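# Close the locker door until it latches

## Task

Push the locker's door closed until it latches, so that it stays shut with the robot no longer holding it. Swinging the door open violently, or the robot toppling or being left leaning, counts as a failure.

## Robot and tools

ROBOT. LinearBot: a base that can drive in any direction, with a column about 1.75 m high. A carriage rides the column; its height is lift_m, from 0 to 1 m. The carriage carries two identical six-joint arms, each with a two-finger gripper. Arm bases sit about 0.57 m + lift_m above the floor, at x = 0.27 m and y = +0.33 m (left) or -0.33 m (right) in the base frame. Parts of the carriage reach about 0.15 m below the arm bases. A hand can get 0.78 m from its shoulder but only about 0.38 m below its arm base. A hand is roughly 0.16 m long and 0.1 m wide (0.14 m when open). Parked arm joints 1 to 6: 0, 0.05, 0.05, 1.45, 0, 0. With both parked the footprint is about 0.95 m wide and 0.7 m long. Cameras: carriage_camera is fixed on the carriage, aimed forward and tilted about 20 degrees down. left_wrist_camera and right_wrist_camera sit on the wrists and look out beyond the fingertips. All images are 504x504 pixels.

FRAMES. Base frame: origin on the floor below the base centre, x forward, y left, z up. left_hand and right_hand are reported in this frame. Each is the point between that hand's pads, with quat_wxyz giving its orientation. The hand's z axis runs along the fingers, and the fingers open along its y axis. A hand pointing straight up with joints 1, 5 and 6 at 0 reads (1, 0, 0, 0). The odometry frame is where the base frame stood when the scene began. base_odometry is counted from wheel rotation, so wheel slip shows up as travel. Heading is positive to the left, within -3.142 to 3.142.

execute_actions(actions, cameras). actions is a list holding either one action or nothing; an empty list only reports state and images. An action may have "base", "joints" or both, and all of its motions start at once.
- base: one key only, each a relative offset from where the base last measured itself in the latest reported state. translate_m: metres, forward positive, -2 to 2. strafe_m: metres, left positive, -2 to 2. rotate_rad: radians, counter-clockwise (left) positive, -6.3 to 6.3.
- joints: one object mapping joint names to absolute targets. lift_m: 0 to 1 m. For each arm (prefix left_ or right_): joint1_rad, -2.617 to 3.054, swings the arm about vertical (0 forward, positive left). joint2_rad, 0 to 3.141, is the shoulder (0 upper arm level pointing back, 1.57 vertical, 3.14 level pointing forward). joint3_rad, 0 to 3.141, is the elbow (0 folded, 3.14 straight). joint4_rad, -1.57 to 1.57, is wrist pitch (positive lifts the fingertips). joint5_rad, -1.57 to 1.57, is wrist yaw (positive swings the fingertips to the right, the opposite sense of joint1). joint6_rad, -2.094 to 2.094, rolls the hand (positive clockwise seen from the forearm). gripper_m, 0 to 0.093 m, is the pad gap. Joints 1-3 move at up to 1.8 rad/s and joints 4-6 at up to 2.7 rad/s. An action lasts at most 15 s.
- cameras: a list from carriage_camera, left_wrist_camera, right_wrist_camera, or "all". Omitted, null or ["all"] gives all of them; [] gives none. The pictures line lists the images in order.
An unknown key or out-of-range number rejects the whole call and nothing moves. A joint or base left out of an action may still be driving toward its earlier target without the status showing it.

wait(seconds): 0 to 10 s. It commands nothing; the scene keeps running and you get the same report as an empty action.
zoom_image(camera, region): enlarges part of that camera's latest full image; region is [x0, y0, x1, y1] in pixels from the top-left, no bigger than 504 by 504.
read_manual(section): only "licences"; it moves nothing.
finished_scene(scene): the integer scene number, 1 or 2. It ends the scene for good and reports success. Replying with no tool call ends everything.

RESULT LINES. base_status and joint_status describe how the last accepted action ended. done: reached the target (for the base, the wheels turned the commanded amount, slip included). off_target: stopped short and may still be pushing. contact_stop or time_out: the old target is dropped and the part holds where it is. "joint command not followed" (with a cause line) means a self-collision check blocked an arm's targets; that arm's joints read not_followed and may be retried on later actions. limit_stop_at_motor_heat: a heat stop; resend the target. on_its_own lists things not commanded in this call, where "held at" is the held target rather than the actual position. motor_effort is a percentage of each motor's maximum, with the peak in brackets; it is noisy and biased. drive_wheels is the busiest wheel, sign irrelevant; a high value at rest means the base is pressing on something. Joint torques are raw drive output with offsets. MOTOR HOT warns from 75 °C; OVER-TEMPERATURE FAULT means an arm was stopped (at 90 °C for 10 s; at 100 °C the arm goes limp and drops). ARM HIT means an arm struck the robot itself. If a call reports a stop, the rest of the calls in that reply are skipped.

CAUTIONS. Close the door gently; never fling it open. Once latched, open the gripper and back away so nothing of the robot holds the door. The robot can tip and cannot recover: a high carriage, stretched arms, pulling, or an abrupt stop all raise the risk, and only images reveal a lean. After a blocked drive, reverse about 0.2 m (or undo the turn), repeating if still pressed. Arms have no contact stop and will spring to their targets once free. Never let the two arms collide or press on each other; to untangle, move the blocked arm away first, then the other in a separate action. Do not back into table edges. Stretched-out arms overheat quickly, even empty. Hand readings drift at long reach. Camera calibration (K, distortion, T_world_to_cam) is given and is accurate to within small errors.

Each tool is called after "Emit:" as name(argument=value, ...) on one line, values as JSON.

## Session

Emit:
execute_actions(actions=[])

Scene clock: 0.00 s.
Joint torques (N m, as the arm reports them, + toward a larger angle): no reading
base_odometry: x=+0.000 y=+0.000 heading=+0.000 (m, m, rad; odometry frame)
base_status: not commanded
joint_positions: lift_m=+0.300 left_joint1_rad=+0.012 left_joint2_rad=+0.053 left_joint3_rad=+0.052 left_joint4_rad=+1.502 left_joint5_rad=+0.040 left_joint6_rad=-0.033 left_gripper_m=+0.095 right_joint1_rad=-0.020 right_joint2_rad=+0.079 right_joint3_rad=+0.024 right_joint4_rad=+1.426 right_joint5_rad=+0.022 right_joint6_rad=+0.023 right_gripper_m=+0.095
joint_status: not commanded
motor_effort: lift_m=+15 drive_wheels=+2 (%)
left_hand: x=+0.2934 y=+0.3118 z=+1.3252 quat_wxyz=(+0.999, +0.019, +0.036, -0.011) (m; base frame)
right_hand: x=+0.3280 y=-0.3232 z=+1.3147 quat_wxyz=(+0.995, +0.013, +0.099, +0.001) (m; base frame)
pictures: carriage_camera, left_wrist_camera, right_wrist_camera
camera_calibration (this result's frames):
carriage_camera: T_world_to_cam=[[0.0476695, -0.998415, 0.0299341, -0.0440565], [-0.299029, -0.0428582, -0.953281, 1.30029], [0.953053, 0.0364913, -0.300598, 0.224199], [0, 0, 0, 1]] pos_world=[0.177251, 0.00355999, 1.30825]
left_wrist_camera: T_world_to_cam=[[-0.0404991, -0.996903, -0.0674175, 0.404471], [0.777356, 0.010955, -0.628965, 0.611658], [0.627756, -0.0778799, 0.774505, -1.06468], [0, 0, 0, 1]] pos_world=[0.209265, 0.3136, 1.23658]
right_wrist_camera: T_world_to_cam=[[0.0618917, -0.99756, -0.0323012, -0.300102], [0.647204, 0.0647493, -0.759562, 0.80503], [0.7598, 0.0261051, 0.649632, -0.972044], [0, 0, 0, 1]] pos_world=[0.236114, -0.32612, 1.23325]
Images, in order (width x height): carriage_camera 504x504, left_wrist_camera 504x504, right_wrist_camera 504x504.

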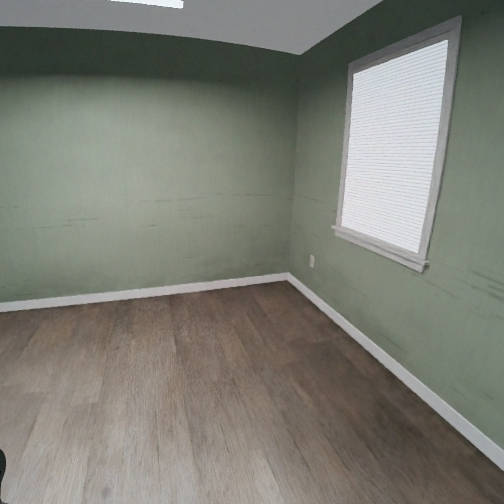

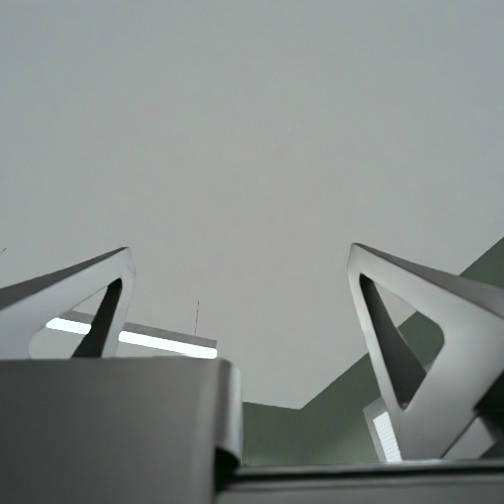

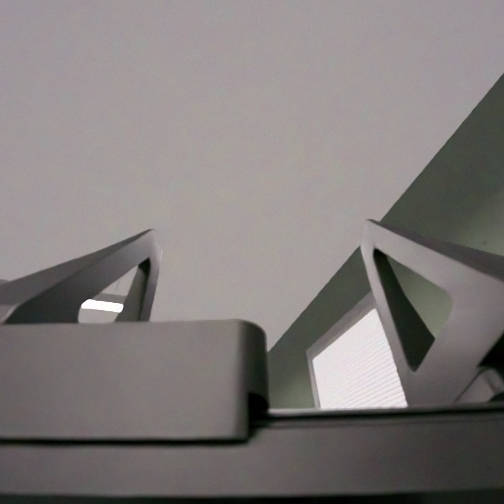

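Locker was earlier on the wall left of the window.

Emit:
execute_actions(actions=[{"base":{"rotate_rad":1.5}}], cameras=["carriage_camera"])

Scene clock: 4.17 s.
Joint torques (N m, as the arm reports them, + toward a larger angle): left_arm=[-0.23  4.78  7.   -0.36 -0.03  0.08] | right_arm=[ 0.01  3.51  6.83  0.01 -0.05 -0.04]
base_odometry: x=+0.000 y=+0.000 heading=+1.500 (m, m, rad; odometry frame)
base_status: done
joint_positions: lift_m=+0.300 left_joint1_rad=+0.012 left_joint2_rad=+0.053 left_joint3_rad=+0.052 left_joint4_rad=+1.502 left_joint5_rad=+0.040 left_joint6_rad=-0.033 left_gripper_m=+0.095 right_joint1_rad=-0.020 right_joint2_rad=+0.079 right_joint3_rad=+0.024 right_joint4_rad=+1.425 right_joint5_rad=+0.022 right_joint6_rad=+0.023 right_gripper_m=+0.095
joint_status: not commanded
motor_effort: lift_m=+15(15) drive_wheels=+3(9) (%)
left_hand: x=+0.2934 y=+0.3118 z=+1.3252 quat_wxyz=(+0.999, +0.019, +0.036, -0.011) (m; base frame)
right_hand: x=+0.3283 y=-0.3232 z=+1.3146 quat_wxyz=(+0.995, +0.013, +0.100, +0.001) (m; base frame)
pictures: carriage_camera
camera_calibration (this result's frames):
carriage_camera: T_world_to_cam=[[0.0476695, -0.998415, 0.0299341, -0.0440565], [-0.299029, -0.0428582, -0.953281, 1.30029], [0.953053, 0.0364913, -0.300598, 0.224199], [0, 0, 0, 1]] pos_world=[0.177251, 0.00355999, 1.30825]
Images, in order (width x height): carriage_camera 504x504.

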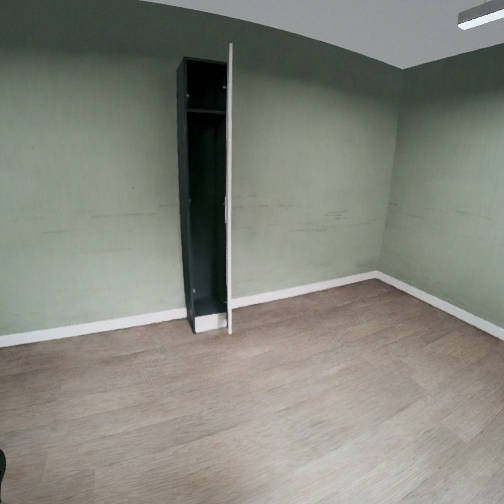

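Emit:
execute_actions(actions=[{"base":{"rotate_rad":0.3}}], cameras=[])

Emit:
execute_actions(actions=[{"base":{"translate_m":0.9},"joints":{"right_joint1_rad":0,"right_joint2_rad":1.8,"right_joint3_rad":1.4,"right_joint4_rad":0.4,"right_gripper_m":0}}], cameras=["carriage_camera","right_wrist_camera"])

Scene clock: 9.40 s.
Joint torques (N m, as the arm reports them, + toward a larger angle): left_arm=[-0.27  4.84  6.9  -0.32 -0.02  0.09] | right_arm=[-0.04  3.6   6.72  0.   -0.01  0.  ]
base_odometry: x=+0.000 y=+0.000 heading=+1.800 (m, m, rad; odometry frame)
base_status: done
joint_positions: lift_m=+0.300 left_joint1_rad=+0.012 left_joint2_rad=+0.053 left_joint3_rad=+0.052 left_joint4_rad=+1.502 left_joint5_rad=+0.040 left_joint6_rad=-0.033 left_gripper_m=+0.095 right_joint1_rad=-0.020 right_joint2_rad=+0.079 right_joint3_rad=+0.024 right_joint4_rad=+1.426 right_joint5_rad=+0.022 right_joint6_rad=+0.023 right_gripper_m=+0.095
joint_status: not commanded
motor_effort: lift_m=+15(15) drive_wheels=+3(10) (%)
left_hand: x=+0.2934 y=+0.3118 z=+1.3252 quat_wxyz=(+0.999, +0.019, +0.036, -0.011) (m; base frame)
right_hand: x=+0.3282 y=-0.3232 z=+1.3146 quat_wxyz=(+0.995, +0.013, +0.100, +0.001) (m; base frame)
pictures: none
No camera images: the call's "cameras" was empty. Leave "cameras" out to get every camera's image.

Scene clock: 13.53 s.
Joint torques (N m, as the arm reports them, + toward a larger angle): left_arm=[-0.28  4.78  6.95 -0.31 -0.03  0.07] | right_arm=[  0.66 -10.31  10.42   2.37   0.     0.04]
base_odometry: x=-0.205 y=+0.876 heading=+1.800 (m, m, rad; odometry frame)
base_status: done
joint_positions: lift_m=+0.300 left_joint1_rad=+0.012 left_joint2_rad=+0.053 left_joint3_rad=+0.052 left_joint4_rad=+1.502 left_joint5_rad=+0.040 left_joint6_rad=-0.033 left_gripper_m=+0.095 right_joint1_rad=-0.007 right_joint2_rad=+1.800 right_joint3_rad=+1.379 right_joint4_rad=+0.404 right_joint5_rad=+0.022 right_joint6_rad=+0.023 right_gripper_m=+0.001
joint_status: all done
motor_effort: lift_m=+15(15) drive_wheels=-3(12) (%)
left_hand: x=+0.2934 y=+0.3118 z=+1.3252 quat_wxyz=(+0.999, +0.019, +0.036, -0.011) (m; base frame)
right_hand: x=+0.8484 y=-0.3264 z=+1.2141 quat_wxyz=(+0.701, +0.018, +0.713, -0.002) (m; base frame)
pictures: carriage_camera, right_wrist_camera
camera_calibration (this result's frames):
carriage_camera: T_world_to_cam=[[0.0476695, -0.998415, 0.0299341, -0.0440566], [-0.299029, -0.0428582, -0.953281, 1.30029], [0.953053, 0.0364913, -0.300598, 0.224199], [0, 0, 0, 1]] pos_world=[0.177251, 0.00355999, 1.30825]
right_wrist_camera: T_world_to_cam=[[-0.024254, -0.99601, -0.0858841, -0.200065], [-0.628778, 0.0819875, -0.77325, 1.49683], [0.777206, 0.0352477, -0.628258, 0.237683], [0, 0, 0, 1]] pos_world=[0.751592, -0.330365, 1.28957]
Images, in order (width x height): carriage_camera 504x504, right_wrist_camera 504x504.

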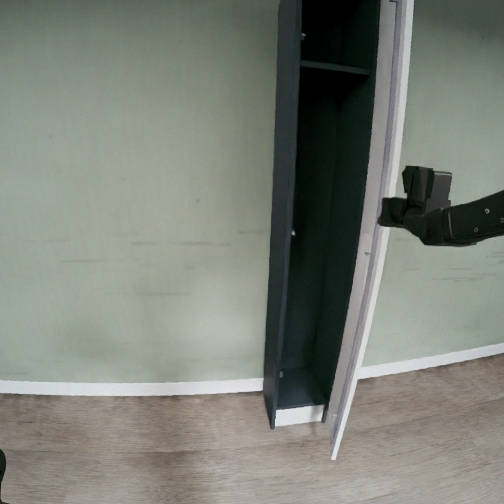

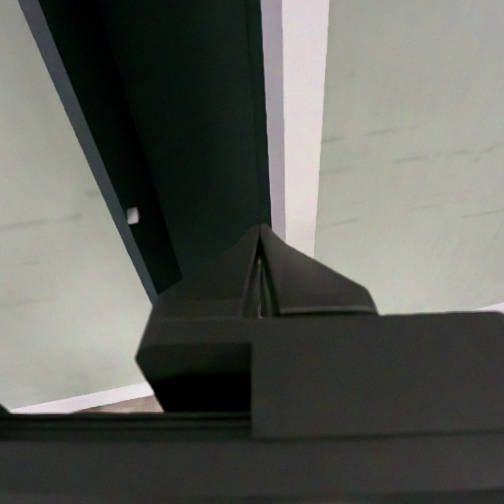

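Emit:
execute_actions(actions=[{"base":{"strafe_m":-0.18}}], cameras=[])

Emit:
execute_actions(actions=[{"base":{"translate_m":0.22}}], cameras=["carriage_camera","right_wrist_camera"])

Scene clock: 18.63 s.
Joint torques (N m, as the arm reports them, + toward a larger angle): left_arm=[-0.27  4.8   6.96 -0.33 -0.03  0.08] | right_arm=[  0.28 -10.3   10.4    2.41  -0.02  -0.02]
base_odometry: x=-0.030 y=+0.918 heading=+1.800 (m, m, rad; odometry frame)
base_status: done
joint_positions: lift_m=+0.300 left_joint1_rad=+0.012 left_joint2_rad=+0.053 left_joint3_rad=+0.052 left_joint4_rad=+1.502 left_joint5_rad=+0.040 left_joint6_rad=-0.033 left_gripper_m=+0.095 right_joint1_rad=-0.003 right_joint2_rad=+1.800 right_joint3_rad=+1.379 right_joint4_rad=+0.404 right_joint5_rad=+0.022 right_joint6_rad=+0.023 right_gripper_m=+0.001
joint_status: not commanded
motor_effort: lift_m=+15(15) drive_wheels=+0(5) (%)
left_hand: x=+0.2934 y=+0.3118 z=+1.3252 quat_wxyz=(+0.999, +0.019, +0.036, -0.011) (m; base frame)
right_hand: x=+0.8484 y=-0.3240 z=+1.2141 quat_wxyz=(+0.701, +0.017, +0.713, -0.001) (m; base frame)
pictures: none
No camera images: the call's "cameras" was empty. Leave "cameras" out to get every camera's image.

Scene clock: 20.90 s.
Joint torques (N m, as the arm reports them, + toward a larger angle): left_arm=[-0.28  4.95  6.92 -0.32 -0.04  0.07] | right_arm=[  0.2  -10.5   10.42   2.39   0.     0.02]
base_odometry: x=-0.079 y=+1.132 heading=+1.800 (m, m, rad; odometry frame)
base_status: done
joint_positions: lift_m=+0.300 left_joint1_rad=+0.012 left_joint2_rad=+0.053 left_joint3_rad=+0.052 left_joint4_rad=+1.502 left_joint5_rad=+0.040 left_joint6_rad=-0.033 left_gripper_m=+0.095 right_joint1_rad=-0.003 right_joint2_rad=+1.800 right_joint3_rad=+1.379 right_joint4_rad=+0.406 right_joint5_rad=+0.022 right_joint6_rad=+0.023 right_gripper_m=+0.001
joint_status: not commanded
motor_effort: lift_m=+15(15) drive_wheels=+2(8) (%)
left_hand: x=+0.2934 y=+0.3118 z=+1.3252 quat_wxyz=(+0.999, +0.019, +0.036, -0.011) (m; base frame)
right_hand: x=+0.8484 y=-0.3240 z=+1.2145 quat_wxyz=(+0.702, +0.017, +0.712, -0.001) (m; base frame)
pictures: carriage_camera, right_wrist_camera
camera_calibration (this result's frames):
carriage_camera: T_world_to_cam=[[0.0476695, -0.998415, 0.0299341, -0.0440566], [-0.299029, -0.0428582, -0.953281, 1.30029], [0.953053, 0.0364913, -0.300598, 0.224199], [0, 0, 0, 1]] pos_world=[0.177251, 0.00355999, 1.30825]
right_wrist_camera: T_world_to_cam=[[-0.0199432, -0.996103, -0.0859099, -0.20129], [-0.627936, 0.0793445, -0.77421, 1.49654], [0.778009, 0.0385057, -0.627072, 0.23674], [0, 0, 0, 1]] pos_world=[0.751528, -0.328363, 1.28979]
Images, in order (width x height): carriage_camera 504x504, right_wrist_camera 504x504.

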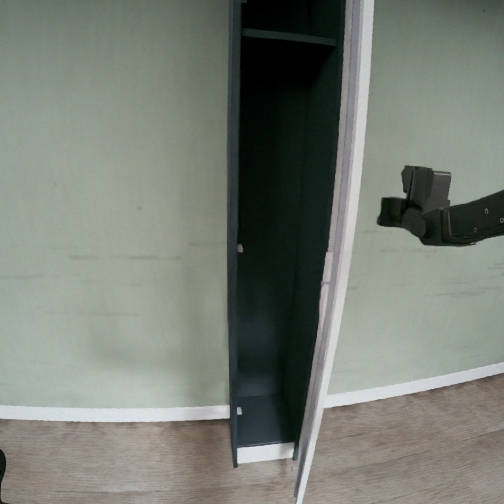

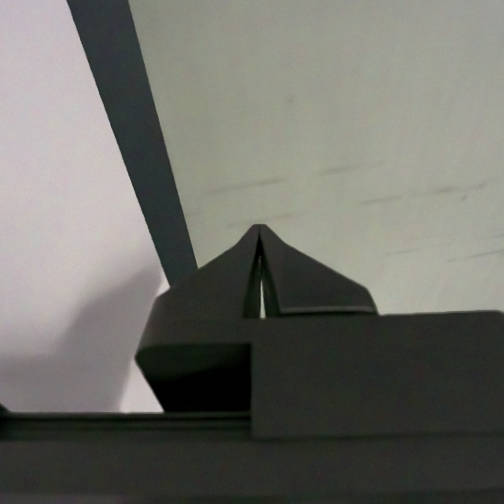

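Emit:
execute_actions(actions=[{"base":{"strafe_m":0.3}}], cameras=["carriage_camera","right_wrist_camera"])

Scene clock: 25.37 s.
Joint torques (N m, as the arm reports them, + toward a larger angle): left_arm=[-0.47  4.83  6.83 -0.33 -0.01  0.09] | right_arm=[  0.05 -10.44  10.08   2.35  -0.07   0.08]
base_odometry: x=-0.281 y=+1.085 heading=+1.799 (m, m, rad; odometry frame)
base_status: strafe_m contact_stop (by the wheels' count: +0.207 of +0.300)
joint_positions: lift_m=+0.300 left_joint1_rad=+0.012 left_joint2_rad=+0.053 left_joint3_rad=+0.052 left_joint4_rad=+1.502 left_joint5_rad=+0.038 left_joint6_rad=-0.033 left_gripper_m=+0.095 right_joint1_rad=+0.001 right_joint2_rad=+1.800 right_joint3_rad=+1.383 right_joint4_rad=+0.407 right_joint5_rad=+0.025 right_joint6_rad=+0.017 right_gripper_m=+0.001
joint_status: not commanded
motor_effort: lift_m=+15(15) drive_wheels=-1(17) (%)
left_hand: x=+0.2934 y=+0.3122 z=+1.3252 quat_wxyz=(+0.999, +0.018, +0.036, -0.011) (m; base frame)
right_hand: x=+0.8486 y=-0.3221 z=+1.2166 quat_wxyz=(+0.703, +0.014, +0.711, -0.003) (m; base frame)
pictures: carriage_camera, right_wrist_camera
camera_calibration (this result's frames):
carriage_camera: T_world_to_cam=[[0.0476695, -0.998415, 0.0299341, -0.0440566], [-0.299029, -0.0428582, -0.953281, 1.30029], [0.953053, 0.0364913, -0.300598, 0.224199], [0, 0, 0, 1]] pos_world=[0.177251, 0.00355999, 1.30825]
right_wrist_camera: T_world_to_cam=[[-0.0183589, -0.996636, -0.0798725, -0.208093], [-0.624593, 0.0738123, -0.777454, 1.49744], [0.780735, 0.0356146, -0.623847, 0.230651], [0, 0, 0, 1]] pos_world=[0.751393, -0.326137, 1.29146]
Images, in order (width x height): carriage_camera 504x504, right_wrist_camera 504x504.

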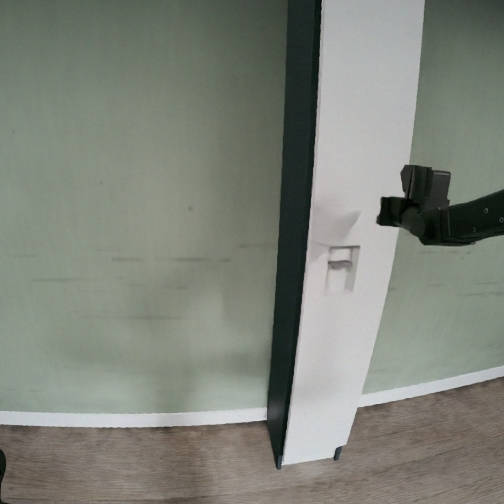

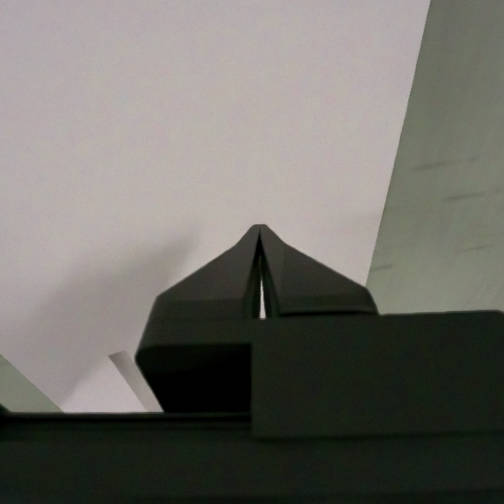

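Door swung nearly shut. Shift, then push more gently.

Emit:
execute_actions(actions=[{"base":{"strafe_m":0.15}}], cameras=[])

Emit:
execute_actions(actions=[{"base":{"translate_m":0.08}}])

Scene clock: 30.97 s.
Joint torques (N m, as the arm reports them, + toward a larger angle): left_arm=[-0.2   4.82  6.95 -0.32  0.    0.08] | right_arm=[  0.05 -10.45  10.37   2.36  -0.03   0.05]
base_odometry: x=-0.427 y=+1.052 heading=+1.799 (m, m, rad; odometry frame)
base_status: done
joint_positions: lift_m=+0.300 left_joint1_rad=+0.012 left_joint2_rad=+0.053 left_joint3_rad=+0.052 left_joint4_rad=+1.502 left_joint5_rad=+0.038 left_joint6_rad=-0.033 left_gripper_m=+0.095 right_joint1_rad=+0.001 right_joint2_rad=+1.800 right_joint3_rad=+1.383 right_joint4_rad=+0.407 right_joint5_rad=+0.023 right_joint6_rad=+0.017 right_gripper_m=+0.001
joint_status: not commanded
motor_effort: lift_m=+15(15) drive_wheels=-1(5) (%)
left_hand: x=+0.2934 y=+0.3122 z=+1.3252 quat_wxyz=(+0.999, +0.018, +0.036, -0.011) (m; base frame)
right_hand: x=+0.8486 y=-0.3218 z=+1.2166 quat_wxyz=(+0.703, +0.014, +0.711, -0.002) (m; base frame)
pictures: none
No camera images: the call's "cameras" was empty. Leave "cameras" out to get every camera's image.

Scene clock: 32.37 s.
Joint torques (N m, as the arm reports them, + toward a larger angle): left_arm=[-0.22  4.82  6.95 -0.23 -0.02  0.07] | right_arm=[-0.24 -3.02 11.82  4.23  0.19  0.04]
base_odometry: x=-0.445 y=+1.127 heading=+1.799 (m, m, rad; odometry frame)
base_status: translate_m contact_stop (by the wheels' count: +0.078 of +0.080)
joint_positions: lift_m=+0.300 left_joint1_rad=+0.012 left_joint2_rad=+0.053 left_joint3_rad=+0.052 left_joint4_rad=+1.497 left_joint5_rad=+0.039 left_joint6_rad=-0.033 left_gripper_m=+0.095 right_joint1_rad=+0.002 right_joint2_rad=+1.707 right_joint3_rad=+1.363 right_joint4_rad=+0.246 right_joint5_rad=+0.003 right_joint6_rad=+0.017 right_gripper_m=+0.001
joint_status: not commanded
motor_effort: lift_m=+15(15) drive_wheels=+5(7) (%)
left_hand: x=+0.2946 y=+0.3121 z=+1.3251 quat_wxyz=(+0.999, +0.019, +0.038, -0.011) (m; base frame)
right_hand: x=+0.8260 y=-0.3177 z=+1.2182 quat_wxyz=(+0.672, +0.006, +0.741, +0.005) (m; base frame)
pictures: carriage_camera, left_wrist_camera, right_wrist_camera
camera_calibration (this result's frames):
carriage_camera: T_world_to_cam=[[0.0476695, -0.998415, 0.0299341, -0.0440563], [-0.299029, -0.0428582, -0.953281, 1.30028], [0.953053, 0.0364913, -0.300598, 0.224197], [0, 0, 0, 1]] pos_world=[0.177251, 0.00355999, 1.30825]
left_wrist_camera: T_world_to_cam=[[-0.040717, -0.997012, -0.0656388, 0.402532], [0.774238, 0.0100425, -0.632814, 0.616963], [0.631583, -0.0765864, 0.771516, -1.06293], [0, 0, 0, 1]] pos_world=[0.210041, 0.313728, 1.23691]
right_wrist_camera: T_world_to_cam=[[-0.00213993, -0.99676, -0.080406, -0.216766], [-0.691034, 0.0595932, -0.720362, 1.46508], [0.722819, 0.0540217, -0.688922, 0.382181], [0, 0, 0, 1]] pos_world=[0.735705, -0.324018, 1.30125]
Images, in order (width x height): carriage_camera 504x504, left_wrist_camera 504x504, right_wrist_camera 504x504.

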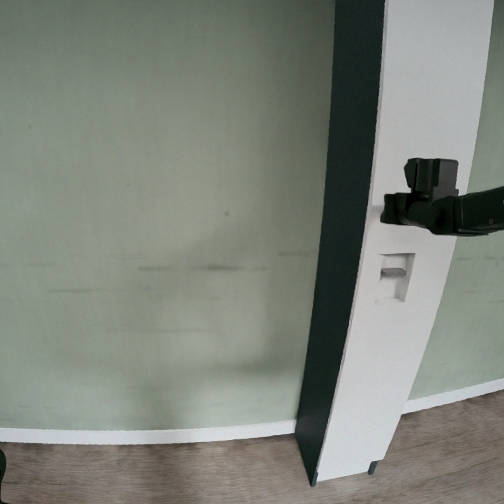

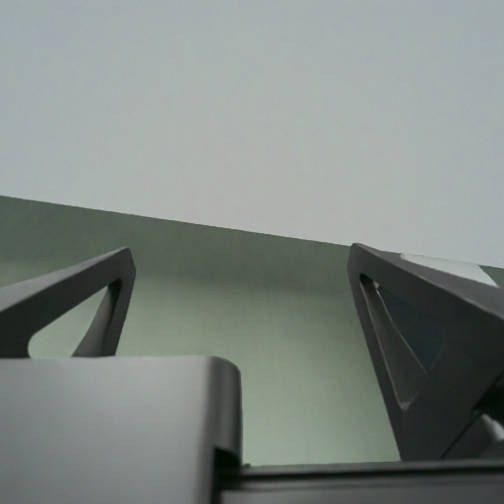

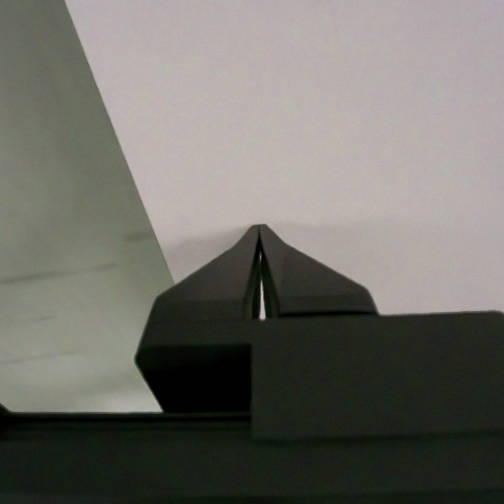

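From the left, a gap would show.

Emit:
execute_actions(actions=[{"base":{"translate_m":-0.45}}], cameras=["carriage_camera"])

Emit:
zoom_image(camera="carriage_camera", region=[250, 100, 450, 450])

Scene clock: 37.87 s.
Joint torques (N m, as the arm reports them, + toward a larger angle): left_arm=[-0.24  4.7   6.87 -0.24 -0.02  0.08] | right_arm=[-0.08 -9.6  10.32  2.34  0.    0.06]
base_odometry: x=-0.344 y=+0.689 heading=+1.799 (m, m, rad; odometry frame)
base_status: done
joint_positions: lift_m=+0.300 left_joint1_rad=+0.012 left_joint2_rad=+0.053 left_joint3_rad=+0.052 left_joint4_rad=+1.497 left_joint5_rad=+0.039 left_joint6_rad=-0.033 left_gripper_m=+0.095 right_joint1_rad=+0.002 right_joint2_rad=+1.791 right_joint3_rad=+1.381 right_joint4_rad=+0.404 right_joint5_rad=+0.017 right_joint6_rad=+0.017 right_gripper_m=+0.001
joint_status: not commanded
motor_effort: lift_m=+15(15) drive_wheels=+0(8) (%)
left_hand: x=+0.2946 y=+0.3121 z=+1.3251 quat_wxyz=(+0.999, +0.019, +0.038, -0.011) (m; base frame)
right_hand: x=+0.8468 y=-0.3201 z=+1.2200 quat_wxyz=(+0.705, +0.011, +0.709, +0.001) (m; base frame)
pictures: carriage_camera
camera_calibration (this result's frames):
carriage_camera: T_world_to_cam=[[0.0476695, -0.998415, 0.0299341, -0.0440563], [-0.299029, -0.0428582, -0.953281, 1.30028], [0.953053, 0.0364913, -0.300598, 0.224197], [0, 0, 0, 1]] pos_world=[0.177251, 0.00355999, 1.30825]
Images, in order (width x height): carriage_camera 504x504.

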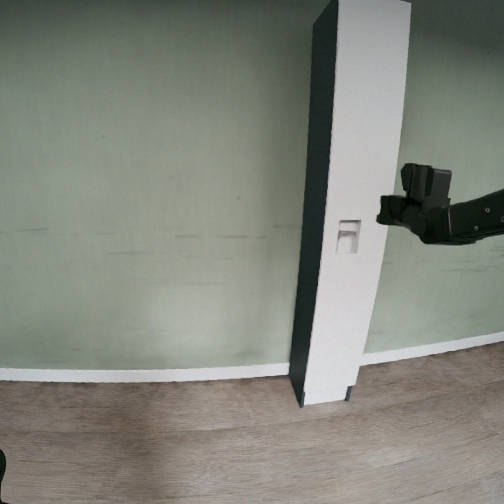

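Region (250, 100, 450, 450) of carriage_camera's 504x504 image, scaled by 1.440, with more detail than that image has; it fills the left 288 columns of this view, and the rest is white.

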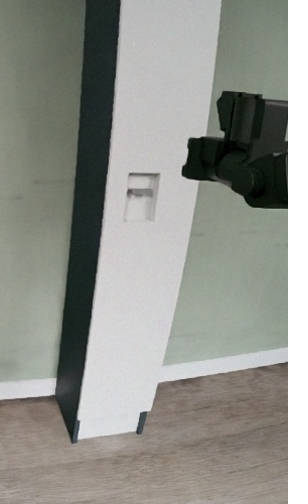

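Emit:
finished_scene(scene=2)

The scene is finished: the task was done.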